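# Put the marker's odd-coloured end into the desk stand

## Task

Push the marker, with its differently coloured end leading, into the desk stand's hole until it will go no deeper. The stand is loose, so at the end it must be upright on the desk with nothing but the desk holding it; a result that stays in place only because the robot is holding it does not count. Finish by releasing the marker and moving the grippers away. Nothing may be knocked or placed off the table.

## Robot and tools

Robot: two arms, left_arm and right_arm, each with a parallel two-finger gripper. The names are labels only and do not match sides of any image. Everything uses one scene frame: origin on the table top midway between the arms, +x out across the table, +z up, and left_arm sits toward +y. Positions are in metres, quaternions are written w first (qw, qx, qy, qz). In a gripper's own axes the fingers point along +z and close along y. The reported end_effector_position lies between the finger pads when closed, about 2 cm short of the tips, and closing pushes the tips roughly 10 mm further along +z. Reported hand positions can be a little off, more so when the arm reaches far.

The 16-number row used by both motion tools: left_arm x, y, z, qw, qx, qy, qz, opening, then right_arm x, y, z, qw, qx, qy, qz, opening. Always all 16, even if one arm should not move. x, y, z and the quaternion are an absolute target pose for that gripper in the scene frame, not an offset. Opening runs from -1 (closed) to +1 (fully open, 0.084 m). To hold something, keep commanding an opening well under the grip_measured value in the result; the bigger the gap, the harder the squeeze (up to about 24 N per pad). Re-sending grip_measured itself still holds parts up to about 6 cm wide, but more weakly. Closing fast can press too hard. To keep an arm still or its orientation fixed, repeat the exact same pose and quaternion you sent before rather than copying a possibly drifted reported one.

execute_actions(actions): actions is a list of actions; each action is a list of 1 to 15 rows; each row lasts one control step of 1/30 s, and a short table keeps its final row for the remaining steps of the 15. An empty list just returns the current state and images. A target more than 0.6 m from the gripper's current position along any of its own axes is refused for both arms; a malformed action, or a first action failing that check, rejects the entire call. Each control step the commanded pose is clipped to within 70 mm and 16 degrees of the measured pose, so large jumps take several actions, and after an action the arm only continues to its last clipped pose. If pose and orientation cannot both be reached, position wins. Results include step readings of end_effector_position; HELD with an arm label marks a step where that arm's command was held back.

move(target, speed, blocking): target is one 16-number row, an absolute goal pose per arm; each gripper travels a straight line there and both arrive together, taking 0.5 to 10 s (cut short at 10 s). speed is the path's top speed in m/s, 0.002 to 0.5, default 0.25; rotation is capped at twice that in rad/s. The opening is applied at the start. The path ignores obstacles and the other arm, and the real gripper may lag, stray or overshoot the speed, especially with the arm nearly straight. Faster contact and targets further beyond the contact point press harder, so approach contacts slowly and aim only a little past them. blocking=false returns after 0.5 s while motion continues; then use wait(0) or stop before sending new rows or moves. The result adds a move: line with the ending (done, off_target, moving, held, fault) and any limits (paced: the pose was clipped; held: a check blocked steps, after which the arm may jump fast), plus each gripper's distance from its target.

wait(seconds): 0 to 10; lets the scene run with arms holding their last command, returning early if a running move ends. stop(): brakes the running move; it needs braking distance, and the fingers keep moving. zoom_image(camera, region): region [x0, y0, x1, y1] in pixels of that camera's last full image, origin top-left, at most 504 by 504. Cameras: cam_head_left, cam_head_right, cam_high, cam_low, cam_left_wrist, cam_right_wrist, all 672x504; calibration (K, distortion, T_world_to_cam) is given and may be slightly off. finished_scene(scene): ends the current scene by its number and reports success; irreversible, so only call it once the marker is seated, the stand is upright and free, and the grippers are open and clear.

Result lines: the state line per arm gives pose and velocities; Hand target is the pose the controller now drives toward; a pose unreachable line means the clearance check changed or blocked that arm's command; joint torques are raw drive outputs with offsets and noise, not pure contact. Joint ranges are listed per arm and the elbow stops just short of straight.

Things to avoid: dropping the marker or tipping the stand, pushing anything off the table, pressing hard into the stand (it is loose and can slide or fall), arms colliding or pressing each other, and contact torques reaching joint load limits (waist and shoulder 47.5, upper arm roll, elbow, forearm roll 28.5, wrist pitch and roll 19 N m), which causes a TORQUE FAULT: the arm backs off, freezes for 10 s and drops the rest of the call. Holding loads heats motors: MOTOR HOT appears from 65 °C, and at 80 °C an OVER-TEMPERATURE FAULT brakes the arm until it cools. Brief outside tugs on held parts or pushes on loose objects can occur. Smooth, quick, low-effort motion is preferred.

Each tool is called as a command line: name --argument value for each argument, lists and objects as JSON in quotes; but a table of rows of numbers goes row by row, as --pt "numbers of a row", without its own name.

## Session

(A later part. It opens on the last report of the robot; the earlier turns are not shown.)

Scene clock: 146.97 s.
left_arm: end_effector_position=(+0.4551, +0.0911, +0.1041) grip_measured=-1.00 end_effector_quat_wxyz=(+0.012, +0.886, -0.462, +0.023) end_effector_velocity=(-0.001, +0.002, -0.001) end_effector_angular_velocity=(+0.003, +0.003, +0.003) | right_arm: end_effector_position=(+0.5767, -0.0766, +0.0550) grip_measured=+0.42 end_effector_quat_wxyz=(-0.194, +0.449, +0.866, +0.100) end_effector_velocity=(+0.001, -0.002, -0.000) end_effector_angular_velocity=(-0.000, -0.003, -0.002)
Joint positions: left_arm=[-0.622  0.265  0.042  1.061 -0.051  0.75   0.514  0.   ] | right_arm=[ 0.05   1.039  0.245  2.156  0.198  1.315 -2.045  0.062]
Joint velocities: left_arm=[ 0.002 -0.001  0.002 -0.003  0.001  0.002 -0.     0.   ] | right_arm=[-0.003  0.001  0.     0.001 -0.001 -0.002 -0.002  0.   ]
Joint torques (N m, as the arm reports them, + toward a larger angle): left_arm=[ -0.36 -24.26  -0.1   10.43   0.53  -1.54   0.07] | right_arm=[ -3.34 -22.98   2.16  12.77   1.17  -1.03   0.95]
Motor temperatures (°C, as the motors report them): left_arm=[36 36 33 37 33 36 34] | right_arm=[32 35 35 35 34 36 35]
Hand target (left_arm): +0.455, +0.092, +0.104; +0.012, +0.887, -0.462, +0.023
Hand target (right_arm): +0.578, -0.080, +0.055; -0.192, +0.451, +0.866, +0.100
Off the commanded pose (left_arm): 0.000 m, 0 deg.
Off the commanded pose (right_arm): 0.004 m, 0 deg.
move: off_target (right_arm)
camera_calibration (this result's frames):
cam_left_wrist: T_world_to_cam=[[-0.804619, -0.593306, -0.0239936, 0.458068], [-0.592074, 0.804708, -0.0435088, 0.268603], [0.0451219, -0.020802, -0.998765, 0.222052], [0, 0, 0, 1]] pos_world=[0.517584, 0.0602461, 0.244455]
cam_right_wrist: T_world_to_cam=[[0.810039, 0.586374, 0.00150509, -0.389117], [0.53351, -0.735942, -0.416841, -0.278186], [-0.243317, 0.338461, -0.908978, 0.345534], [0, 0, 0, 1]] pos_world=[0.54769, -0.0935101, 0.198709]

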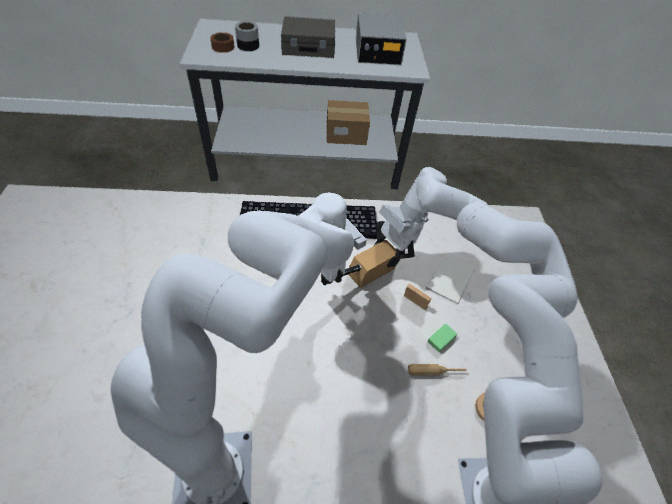

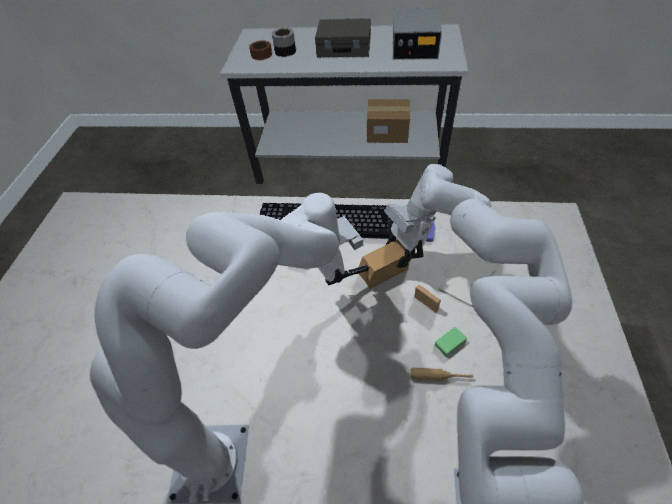

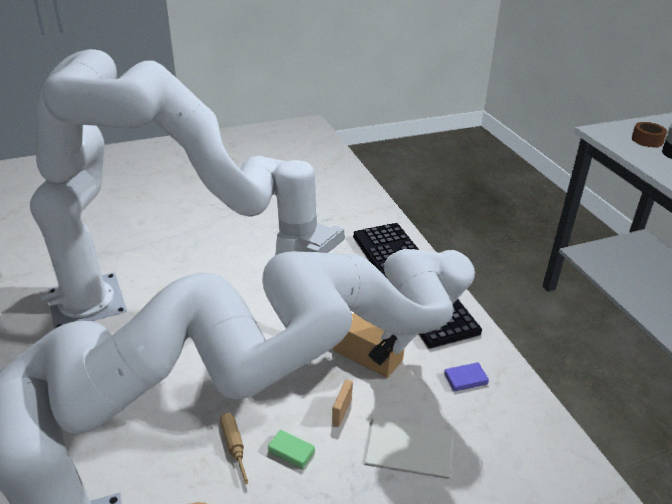

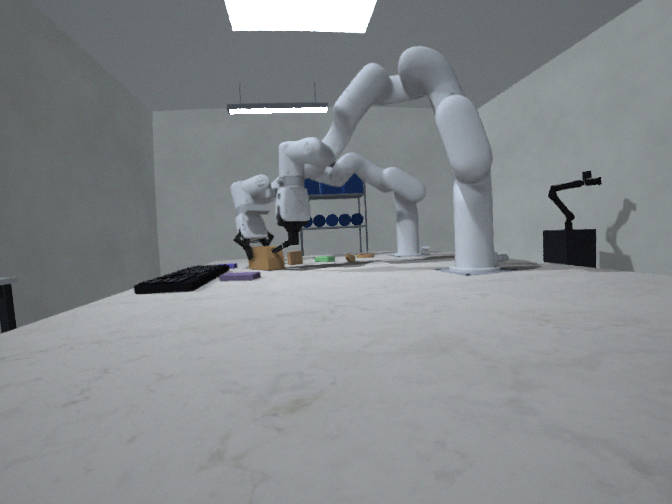

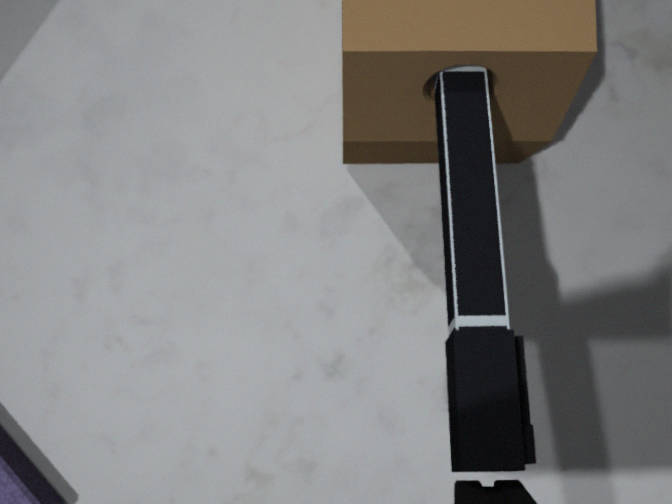

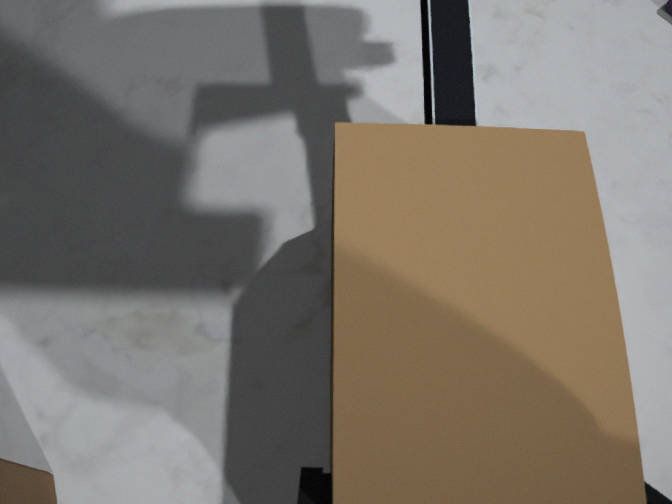

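move --target '[0.4595,0.085,0.104,0.012,0.887,-0.462,0.023,-1, 0.5785,-0.080,0.055,-0.192,0.451,0.866,0.100,-0.2]' --speed 0.01

move --target '[0.4615,0.082,0.110,0.012,0.887,-0.462,0.023,-1, 0.5785,-0.080,0.055,-0.192,0.451,0.866,0.100,-0.2]' --speed 0.008

move --target '[0.455,0.0915,0.110,0.012,0.887,-0.462,0.023,-1, 0.5785,-0.080,0.055,-0.192,0.451,0.866,0.100,-0.2]' --speed 0.01

Scene clock: 153.13 s.
left_arm: end_effector_position=(+0.4592, +0.0858, +0.1036) grip_measured=-1.00 end_effector_quat_wxyz=(+0.012, +0.887, -0.461, +0.022) end_effector_velocity=(+0.002, -0.003, +0.001) end_effector_angular_velocity=(-0.002, -0.004, -0.002) | right_arm: end_effector_position=(+0.5787, -0.0805, +0.0550) grip_measured=+0.42 end_effector_quat_wxyz=(-0.192, +0.451, +0.866, +0.100) end_effector_velocity=(+0.001, -0.003, -0.000) end_effector_angular_velocity=(-0.001, +0.000, -0.004)
Joint positions: left_arm=[-0.626  0.285  0.041  1.088 -0.051  0.759  0.506  0.   ] | right_arm=[ 0.047  1.039  0.242  2.157  0.197  1.314 -2.044  0.062]
Joint velocities: left_arm=[-0.002  0.004 -0.001  0.008 -0.    -0.    -0.001  0.   ] | right_arm=[-0.003 -0.    -0.002 -0.     0.001  0.    -0.001 -0.   ]
Joint torques (N m, as the arm reports them, + toward a larger angle): left_arm=[ -1.17 -24.87  -1.58  11.13  -0.1   -2.35   0.14] | right_arm=[ -2.87 -24.58   2.44  12.57   1.03  -0.96   0.95]
Motor temperatures (°C, as the motors report them): left_arm=[36 36 33 37 33 36 34] | right_arm=[32 35 34 36 34 36 35]
Hand target (left_arm): +0.459, +0.085, +0.104; +0.012, +0.887, -0.462, +0.023
Hand target (right_arm): +0.579, -0.080, +0.055; -0.192, +0.451, +0.866, +0.100
Off the commanded pose (left_arm): 0.001 m, 0 deg.
Off the commanded pose (right_arm): 0.001 m, 0 deg.
move: done
camera_calibration (this result's frames):
cam_left_wrist: T_world_to_cam=[[-0.803897, -0.594314, -0.0232374, 0.457818], [-0.593189, 0.803995, -0.0414502, 0.275644], [0.0433172, -0.0195375, -0.99887, 0.222015], [0, 0, 0, 1]] pos_world=[0.52193, 0.0548085, 0.243828]
cam_right_wrist: T_world_to_cam=[[0.812997, 0.582264, 0.00192698, -0.390478], [0.531147, -0.740259, -0.412189, -0.281368], [-0.238576, 0.336132, -0.911096, 0.344553], [0, 0, 0, 1]] pos_world=[0.549107, -0.0967388, 0.198696]

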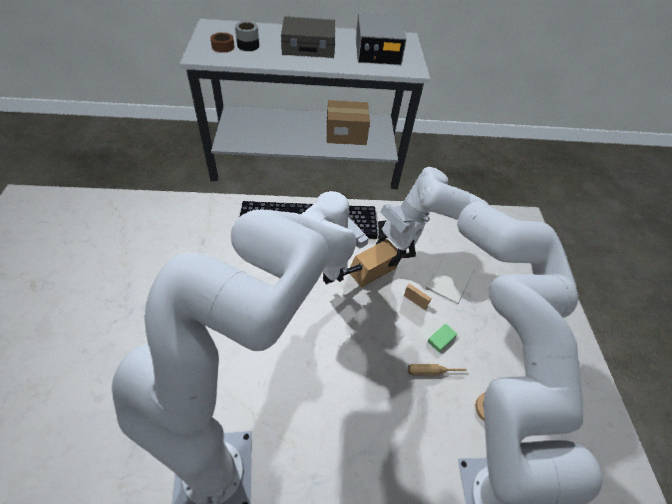

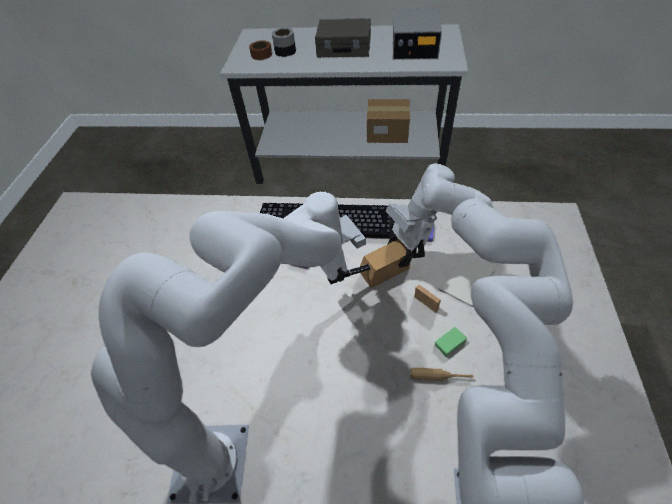

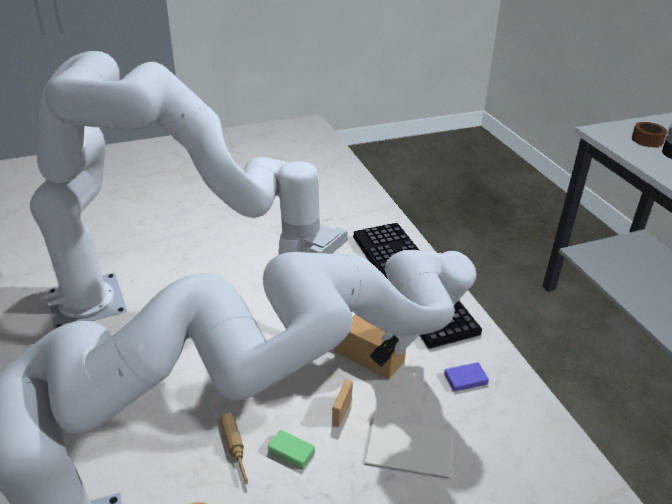

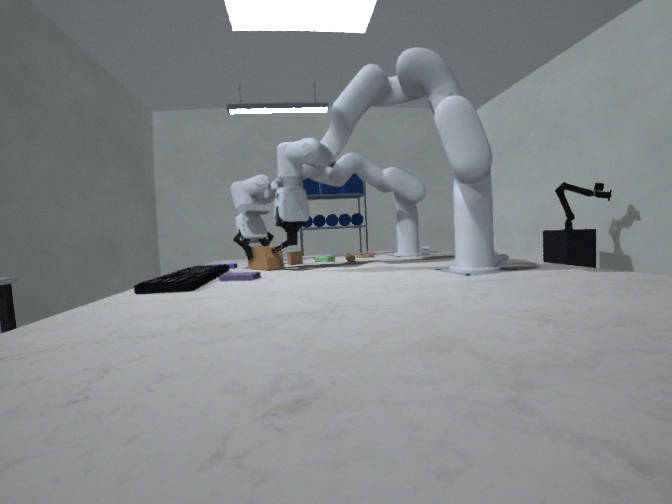

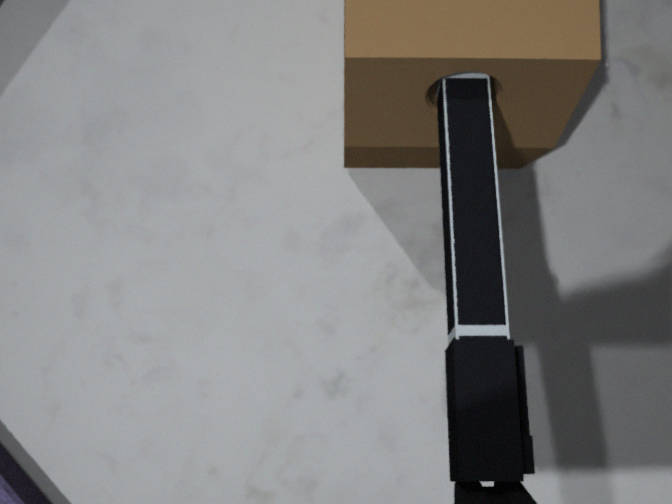

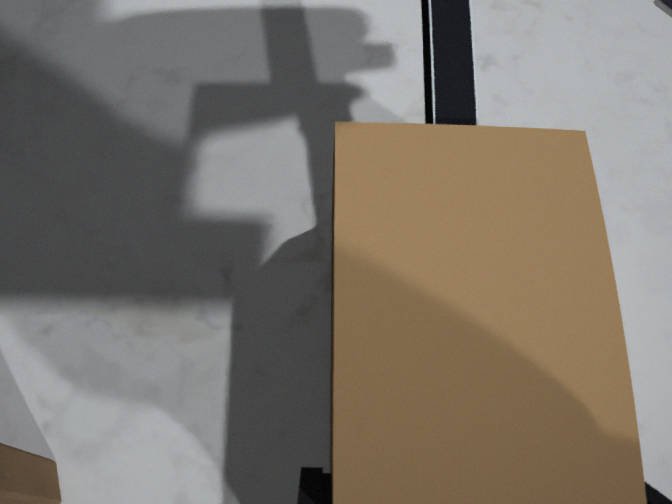

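Scene clock: 154.33 s.
left_arm: end_effector_position=(+0.4614, +0.0826, +0.1097) grip_measured=-1.00 end_effector_quat_wxyz=(+0.012, +0.887, -0.461, +0.023) end_effector_velocity=(-0.000, -0.001, +0.000) end_effector_angular_velocity=(+0.001, +0.001, -0.004) | right_arm: end_effector_position=(+0.5790, -0.0810, +0.0550) grip_measured=+0.42 end_effector_quat_wxyz=(-0.191, +0.452, +0.866, +0.100) end_effector_velocity=(-0.001, +0.001, -0.000) end_effector_angular_velocity=(+0.001, +0.000, +0.003)
Joint positions: left_arm=[-0.629  0.284  0.04   1.107 -0.049  0.778  0.502  0.   ] | right_arm=[ 0.047  1.039  0.241  2.157  0.197  1.314 -2.045  0.062]
Joint velocities: left_arm=[-0.003  0.001  0.     0.002  0.     0.003  0.001  0.   ] | right_arm=[ 0.001  0.     0.     0.    -0.     0.001 -0.001  0.   ]
Joint torques (N m, as the arm reports them, + toward a larger angle): left_arm=[ -2.66 -24.46  -4.84  13.48  -0.21  -3.47   0.21] | right_arm=[  0.31 -24.68   6.24  11.68   1.97   0.04   0.94]
Motor temperatures (°C, as the motors report them): left_arm=[36 36 33 37 33 36 34] | right_arm=[32 36 34 36 34 36 35]
Hand target (left_arm): +0.461, +0.082, +0.110; +0.012, +0.887, -0.462, +0.023
Hand target (right_arm): +0.578, -0.080, +0.055; -0.192, +0.451, +0.866, +0.100
Off the commanded pose (left_arm): 0.001 m, 0 deg.
Off the commanded pose (right_arm): 0.001 m, 0 deg.
move: done
camera_calibration (this result's frames):
cam_left_wrist: T_world_to_cam=[[-0.803962, -0.594214, -0.0235311, 0.457873], [-0.593058, 0.804062, -0.0420221, 0.279796], [0.0438907, -0.0198289, -0.99884, 0.227714], [0, 0, 0, 1]] pos_world=[0.524053, 0.0516163, 0.249981]
cam_right_wrist: T_world_to_cam=[[0.813469, 0.581605, 0.00211533, -0.390744], [0.530784, -0.74089, -0.411523, -0.281797], [-0.237776, 0.335884, -0.911397, 0.344345], [0, 0, 0, 1]] pos_world=[0.549309, -0.0971818, 0.198696]

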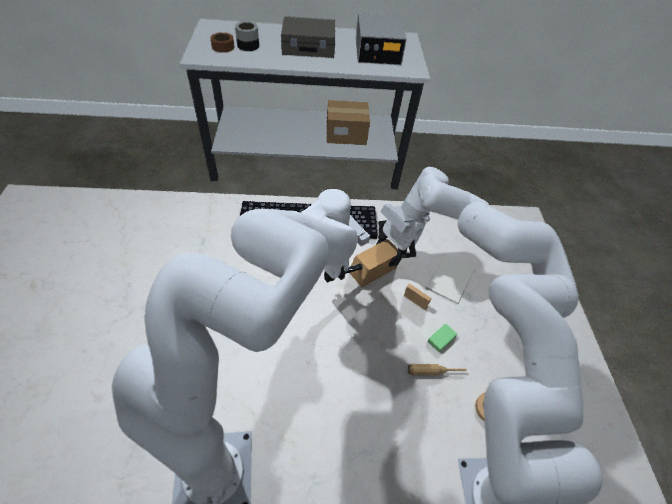

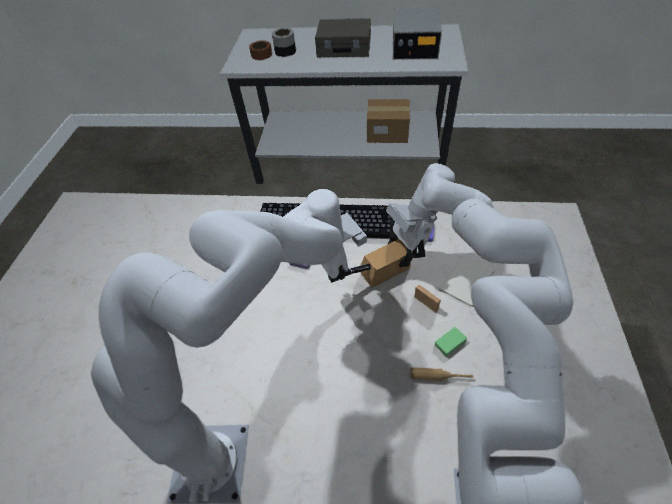

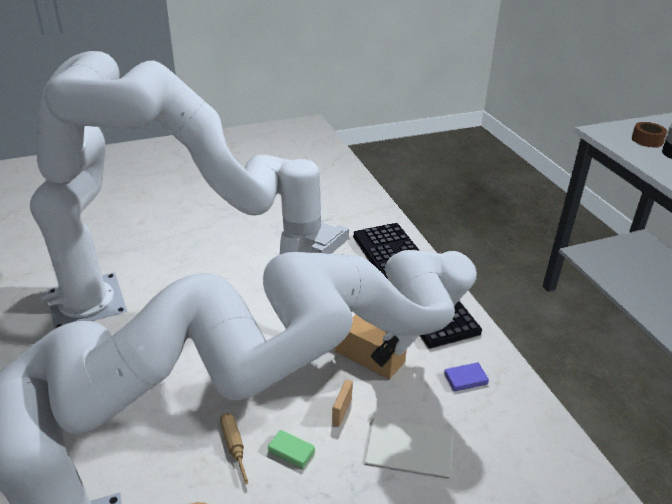

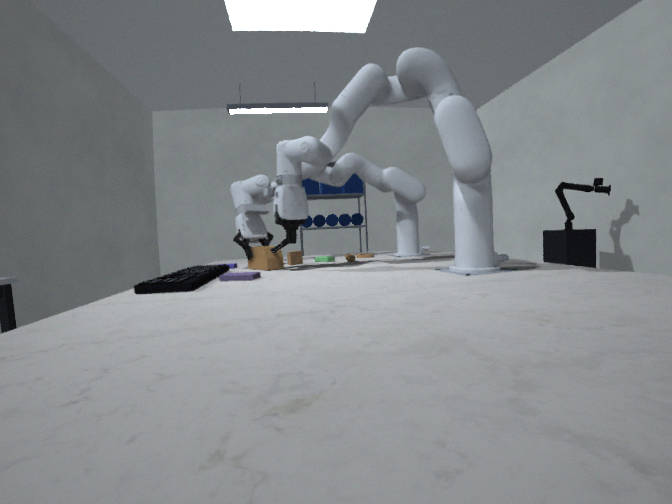

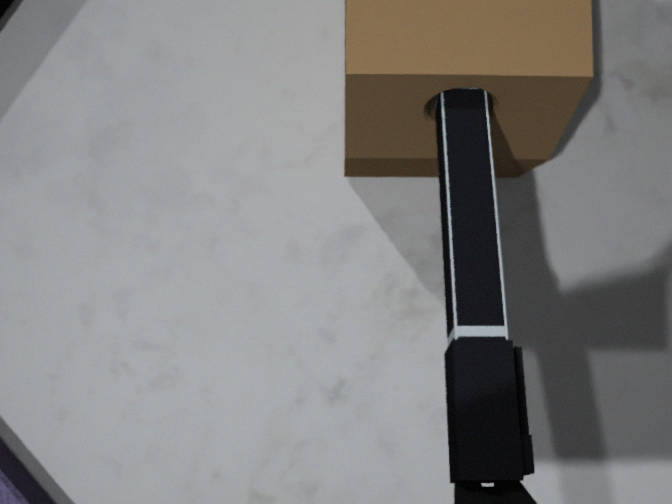

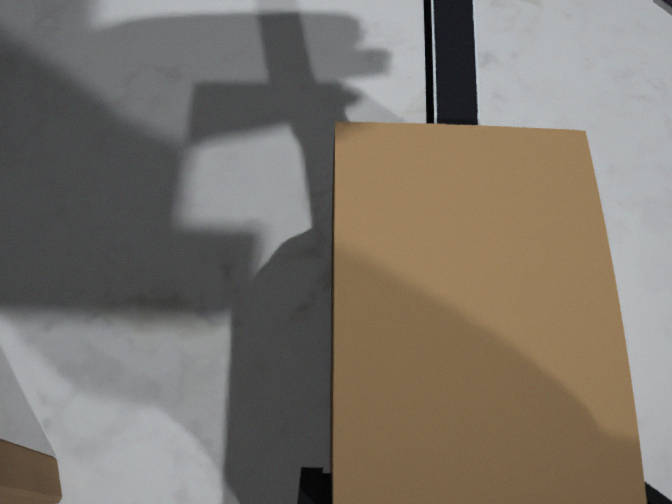

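Scene clock: 155.67 s.
left_arm: end_effector_position=(+0.4551, +0.0914, +0.1100) grip_measured=-1.00 end_effector_quat_wxyz=(+0.012, +0.887, -0.462, +0.023) end_effector_velocity=(-0.002, -0.000, -0.000) end_effector_angular_velocity=(-0.000, +0.001, -0.005) | right_arm: end_effector_position=(+0.5785, -0.0799, +0.0550) grip_measured=+0.42 end_effector_quat_wxyz=(-0.192, +0.451, +0.866, +0.100) end_effector_velocity=(-0.000, -0.000, -0.000) end_effector_angular_velocity=(-0.001, +0.000, +0.000)
Joint positions: left_arm=[-0.623  0.255  0.043  1.066 -0.05   0.766  0.513  0.   ] | right_arm=[ 0.047  1.039  0.242  2.157  0.197  1.314 -2.045  0.062]
Joint velocities: left_arm=[-0.001 -0.004 -0.001 -0.007 -0.    -0.002  0.003  0.   ] | right_arm=[-0.    -0.     0.    -0.001 -0.001  0.     0.    -0.   ]
Joint torques (N m, as the arm reports them, + toward a larger angle): left_arm=[ -0.79 -24.01   0.03  10.9    0.34  -1.33   0.04] | right_arm=[ -0.27 -23.13   6.18  12.13   2.02   0.11   0.75]
Motor temperatures (°C, as the motors report them): left_arm=[36 36 33 37 33 36 34] | right_arm=[32 36 34 36 34 36 35]
Hand target (left_arm): +0.455, +0.092, +0.110; +0.012, +0.887, -0.462, +0.023
Hand target (right_arm): +0.578, -0.080, +0.055; -0.192, +0.451, +0.866, +0.100
Off the commanded pose (left_arm): 0.000 m, 0 deg.
Off the commanded pose (right_arm): 0.000 m, 0 deg.
move: done
camera_calibration (this result's frames):
cam_left_wrist: T_world_to_cam=[[-0.804328, -0.593706, -0.0238745, 0.458302], [-0.592504, 0.804424, -0.0429004, 0.268804], [0.0446754, -0.0203602, -0.998794, 0.228105], [0, 0, 0, 1]] pos_world=[0.517702, 0.0605086, 0.250304]
cam_right_wrist: T_world_to_cam=[[0.812688, 0.582695, 0.00205872, -0.390425], [0.531432, -0.739734, -0.412764, -0.280929], [-0.238992, 0.336542, -0.910836, 0.34458], [0, 0, 0, 1]] pos_world=[0.54894, -0.0962801, 0.198703]

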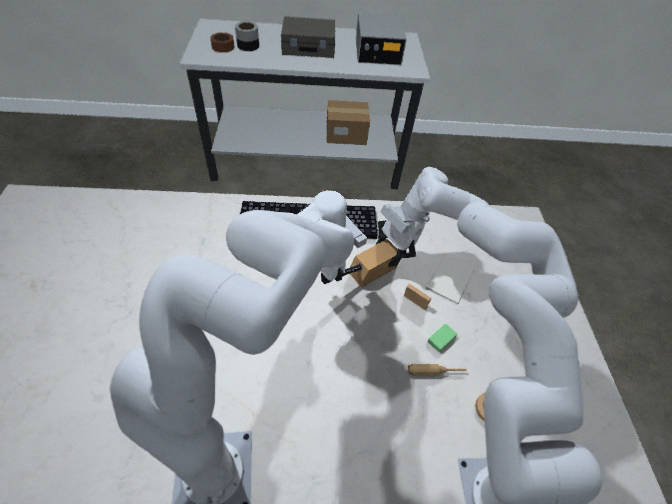

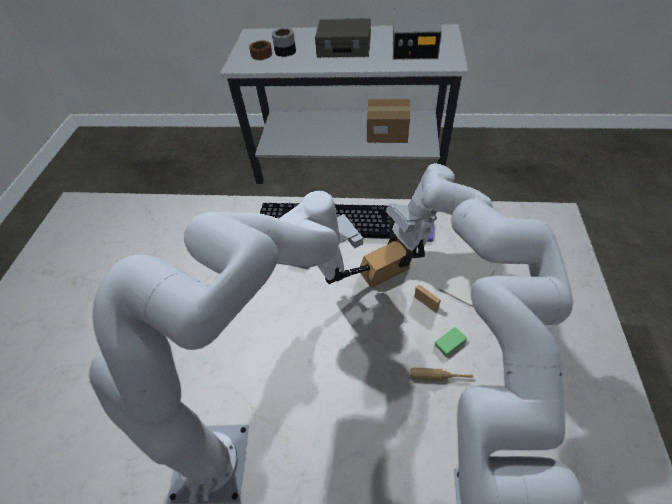

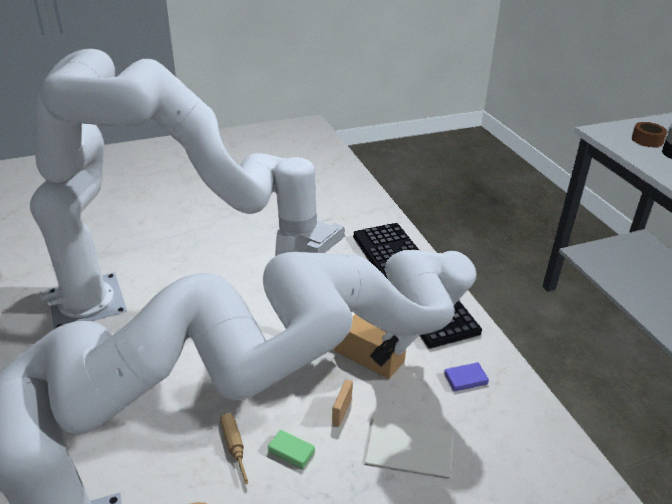

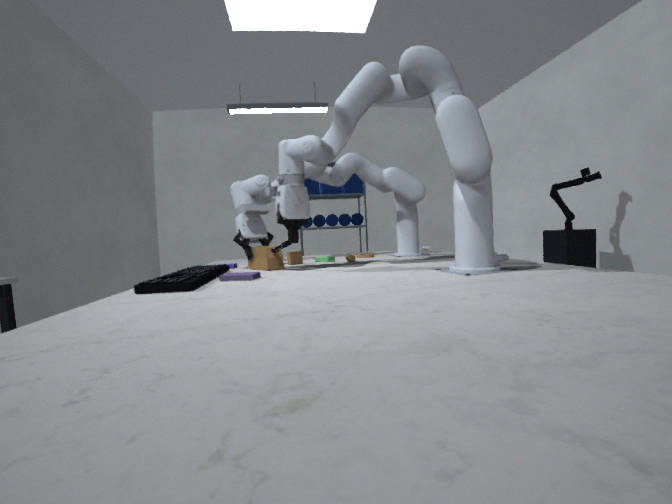

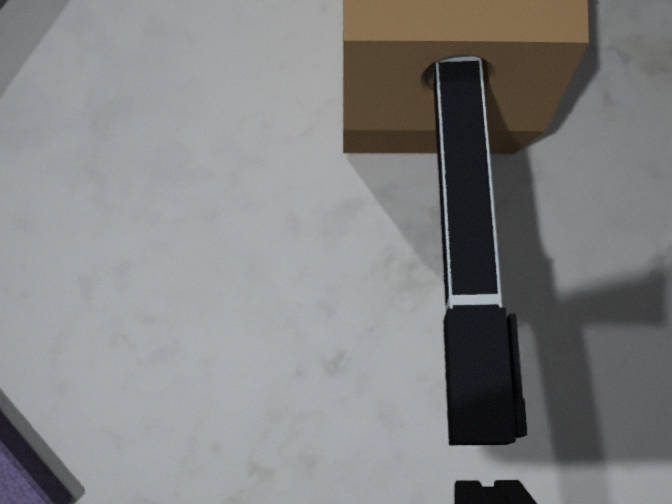

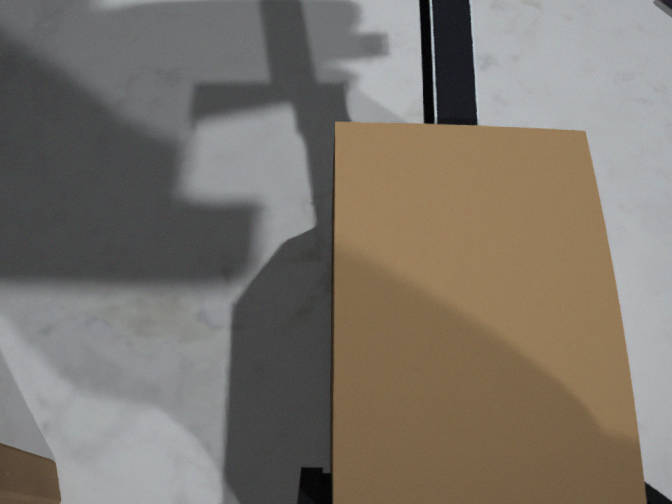

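It's bottomed. Release and clear.

move --target '[0.42,0.14,0.13,0.012,0.887,-0.462,0.023,-1, 0.5785,-0.080,0.055,-0.192,0.451,0.866,0.100,1]' --speed 0.15

move --target '[0.38,0.22,0.2,0.012,0.887,-0.462,0.023,-1, 0.575,-0.083,0.17,-0.15,0.455,0.874,0.08,1]' --speed 0.25

finished_scene --scene 1

Scene clock: 160.00 s.
left_arm: end_effector_position=(+0.4203, +0.1400, +0.1298) grip_measured=-1.00 end_effector_quat_wxyz=(+0.012, +0.887, -0.462, +0.023) end_effector_velocity=(-0.000, +0.002, +0.001) end_effector_angular_velocity=(-0.000, -0.001, +0.003) | right_arm: end_effector_position=(+0.5785, -0.0800, +0.0550) grip_measured=+1.00 end_effector_quat_wxyz=(-0.192, +0.451, +0.866, +0.100) end_effector_velocity=(+0.000, -0.000, +0.000) end_effector_angular_velocity=(-0.002, -0.001, +0.001)
Joint positions: left_arm=[-0.591  0.065  0.069  0.881 -0.044  0.772  0.568  0.   ] | right_arm=[ 0.047  1.039  0.242  2.157  0.197  1.314 -2.045  0.084]
Joint velocities: left_arm=[ 0.003 -0.006  0.002 -0.004  0.001  0.     0.001  0.   ] | right_arm=[ 0.001 -0.001 -0.     0.001 -0.002  0.001  0.     0.   ]
Joint torques (N m, as the arm reports them, + toward a larger angle): left_arm=[ -0.56 -19.8   -0.3   10.5    0.06  -1.56  -0.2 ] | right_arm=[ -2.62 -24.77   4.27  12.63   1.44  -0.58   0.77]
Motor temperatures (°C, as the motors report them): left_arm=[36 36 33 36 33 35 34] | right_arm=[32 36 34 36 34 36 35]
Hand target (left_arm): +0.420, +0.140, +0.130; +0.012, +0.887, -0.462, +0.023
Hand target (right_arm): +0.579, -0.080, +0.055; -0.192, +0.451, +0.866, +0.100
Off the commanded pose (left_arm): 0.000 m, 0 deg.
Off the commanded pose (right_arm): 0.000 m, 0 deg.
move: done
camera_calibration (this result's frames):
cam_left_wrist: T_world_to_cam=[[-0.804565, -0.593366, -0.0243194, 0.459721], [-0.592176, 0.80469, -0.0424479, 0.209702], [0.0447568, -0.0197508, -0.998803, 0.250346], [0, 0, 0, 1]] pos_world=[0.482851, 0.108982, 0.270128]
cam_right_wrist: T_world_to_cam=[[0.812702, 0.582676, 0.00199162, -0.390406], [0.531395, -0.739767, -0.412752, -0.280948], [-0.239027, 0.336503, -0.910841, 0.344597], [0, 0, 0, 1]] pos_world=[0.548946, -0.0963134, 0.198689]

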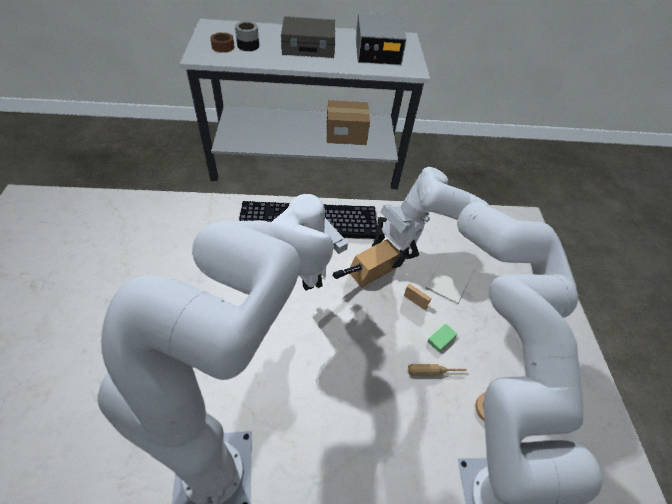

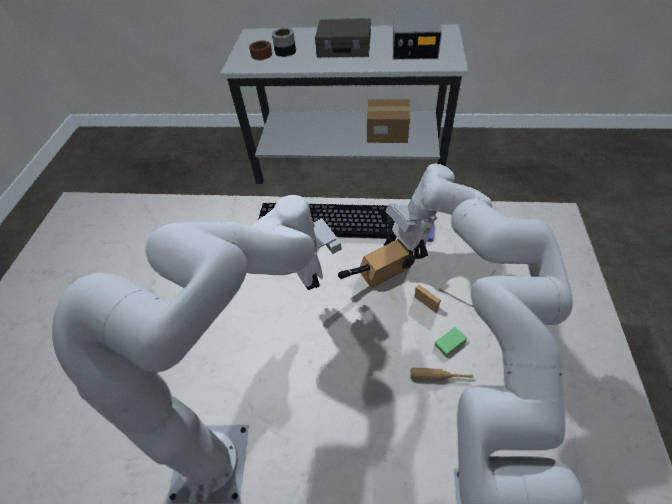

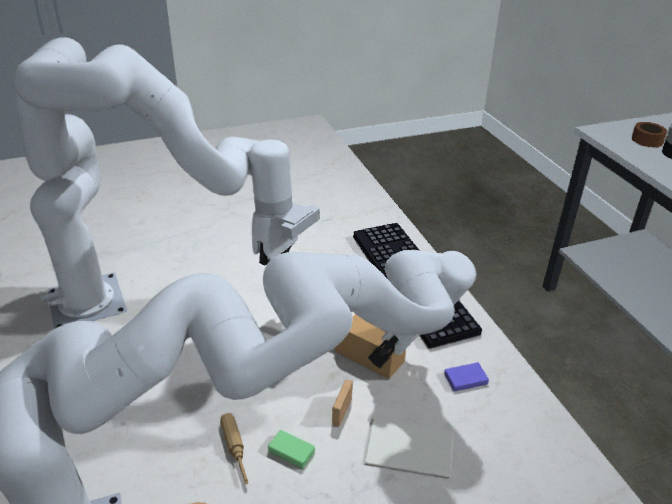

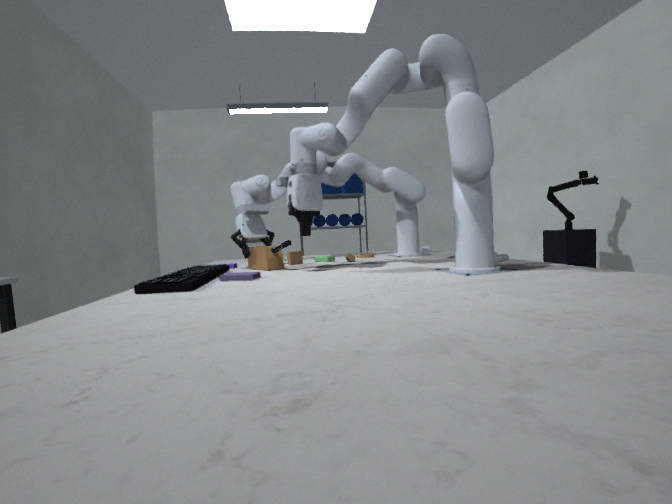

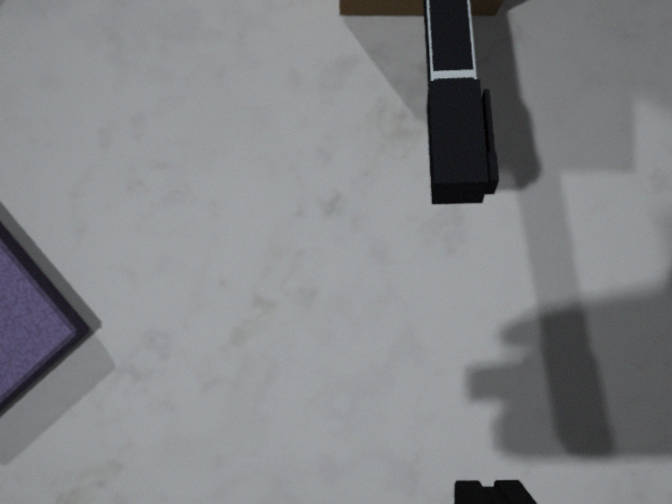

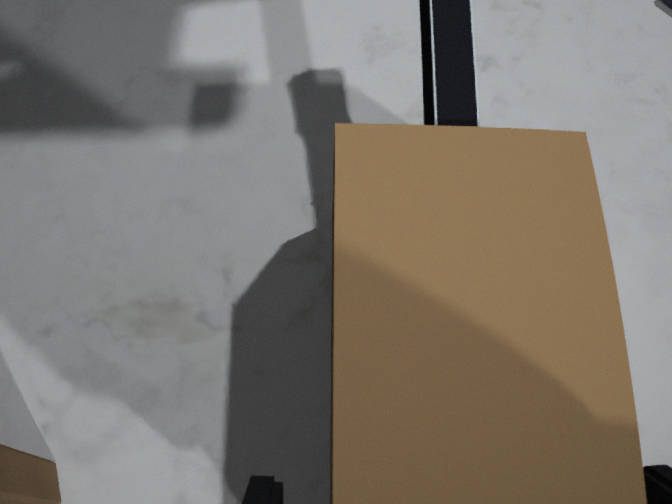

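Scene clock: 161.17 s.
left_arm: end_effector_position=(+0.3803, +0.2204, +0.1999) grip_measured=-1.00 end_effector_quat_wxyz=(+0.011, +0.887, -0.462, +0.023) end_effector_velocity=(+0.000, +0.001, +0.001) end_effector_angular_velocity=(-0.001, -0.001, +0.003) | right_arm: end_effector_position=(+0.5752, -0.0830, +0.1697) grip_measured=+1.00 end_effector_quat_wxyz=(-0.150, +0.455, +0.874, +0.080) end_effector_velocity=(+0.000, +0.000, +0.001) end_effector_angular_velocity=(+0.001, -0.003, +0.001)
Joint positions: left_arm=[-0.52  -0.256  0.139  0.759  0.005  0.972  0.672  0.   ] | right_arm=[ 0.074  0.864  0.229  2.192  0.148  1.464 -1.958  0.084]
Joint velocities: left_arm=[ 0.001 -0.003  0.002 -0.    -0.     0.001  0.     0.   ] | right_arm=[ 0.001 -0.001 -0.001  0.001  0.001 -0.001 -0.002 -0.   ]
Joint torques (N m, as the arm reports them, + toward a larger angle): left_arm=[ -0.41 -13.55  -0.83  11.51   0.55  -1.49   0.07] | right_arm=[ -2.15 -23.98   3.29  13.63   1.36  -0.82   0.96]
Motor temperatures (°C, as the motors report them): left_arm=[36 36 33 36 33 35 34] | right_arm=[32 36 34 36 34 36 35]
Hand target (left_arm): +0.380, +0.221, +0.200; +0.011, +0.887, -0.462, +0.023
Hand target (right_arm): +0.575, -0.083, +0.170; -0.150, +0.455, +0.874, +0.080
Off the commanded pose (left_arm): 0.001 m, 0 deg.
Off the commanded pose (right_arm): 0.000 m, 0 deg.
move: done
camera_calibration (this result's frames):
cam_left_wrist: T_world_to_cam=[[-0.804367, -0.593619, -0.0247203, 0.477005], [-0.592444, 0.80452, -0.0419128, 0.124356], [0.0447683, -0.0190679, -0.998815, 0.323543], [0, 0, 0, 1]] pos_world=[0.442876, 0.189281, 0.340164]
cam_right_wrist: T_world_to_cam=[[0.812561, 0.582864, 0.00366636, -0.386393], [0.5522, -0.767768, -0.324972, -0.263264], [-0.1866, 0.266084, -0.945717, 0.419238], [0, 0, 0, 1]] pos_world=[0.537572, -0.0884638, 0.312343]

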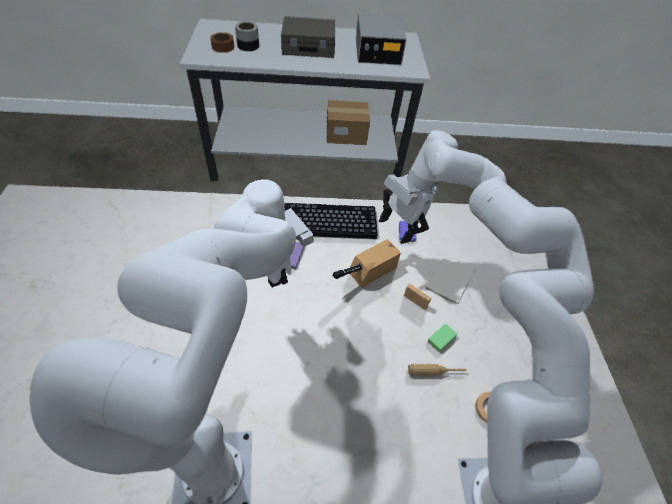

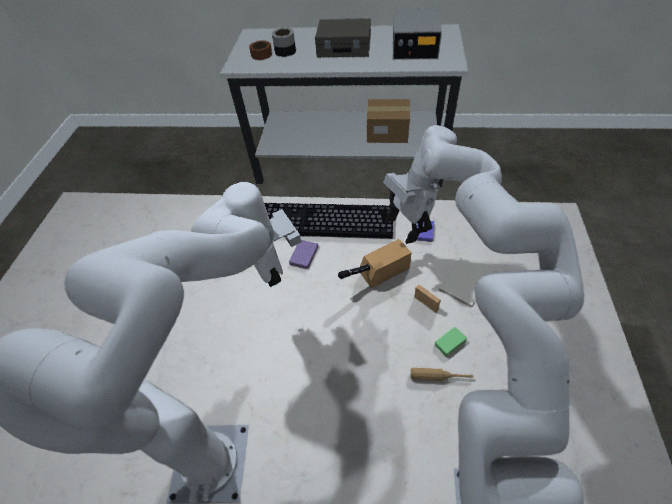

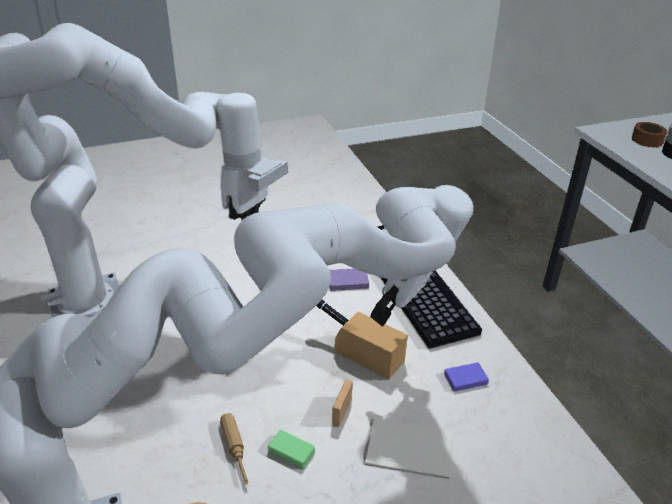

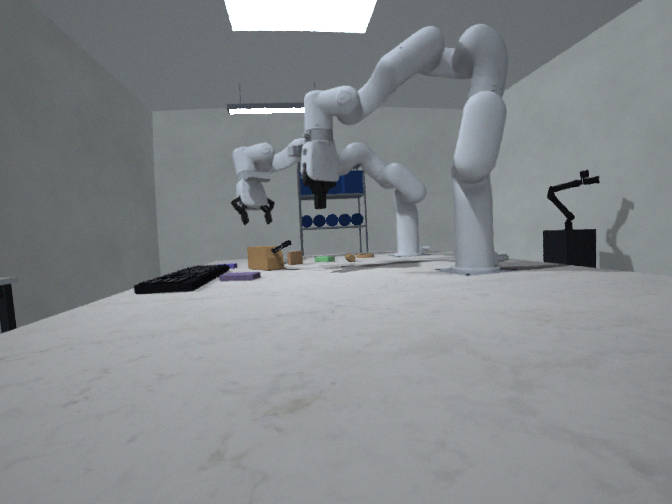

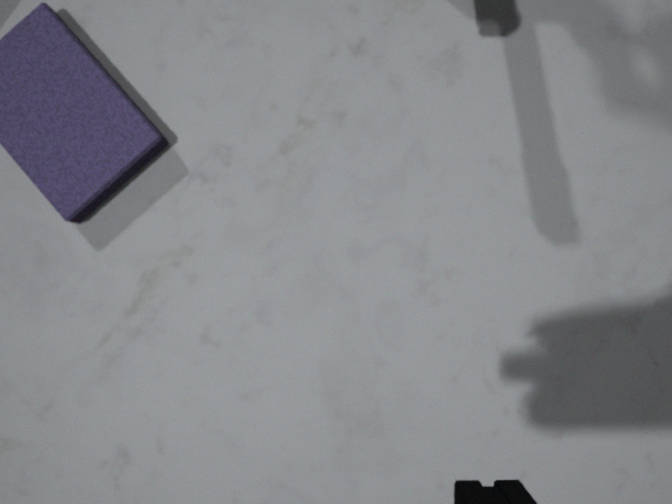

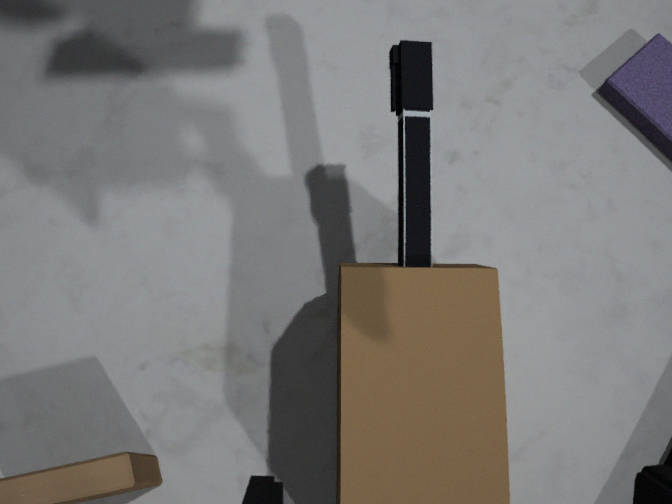

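The scene is finished: the task was done.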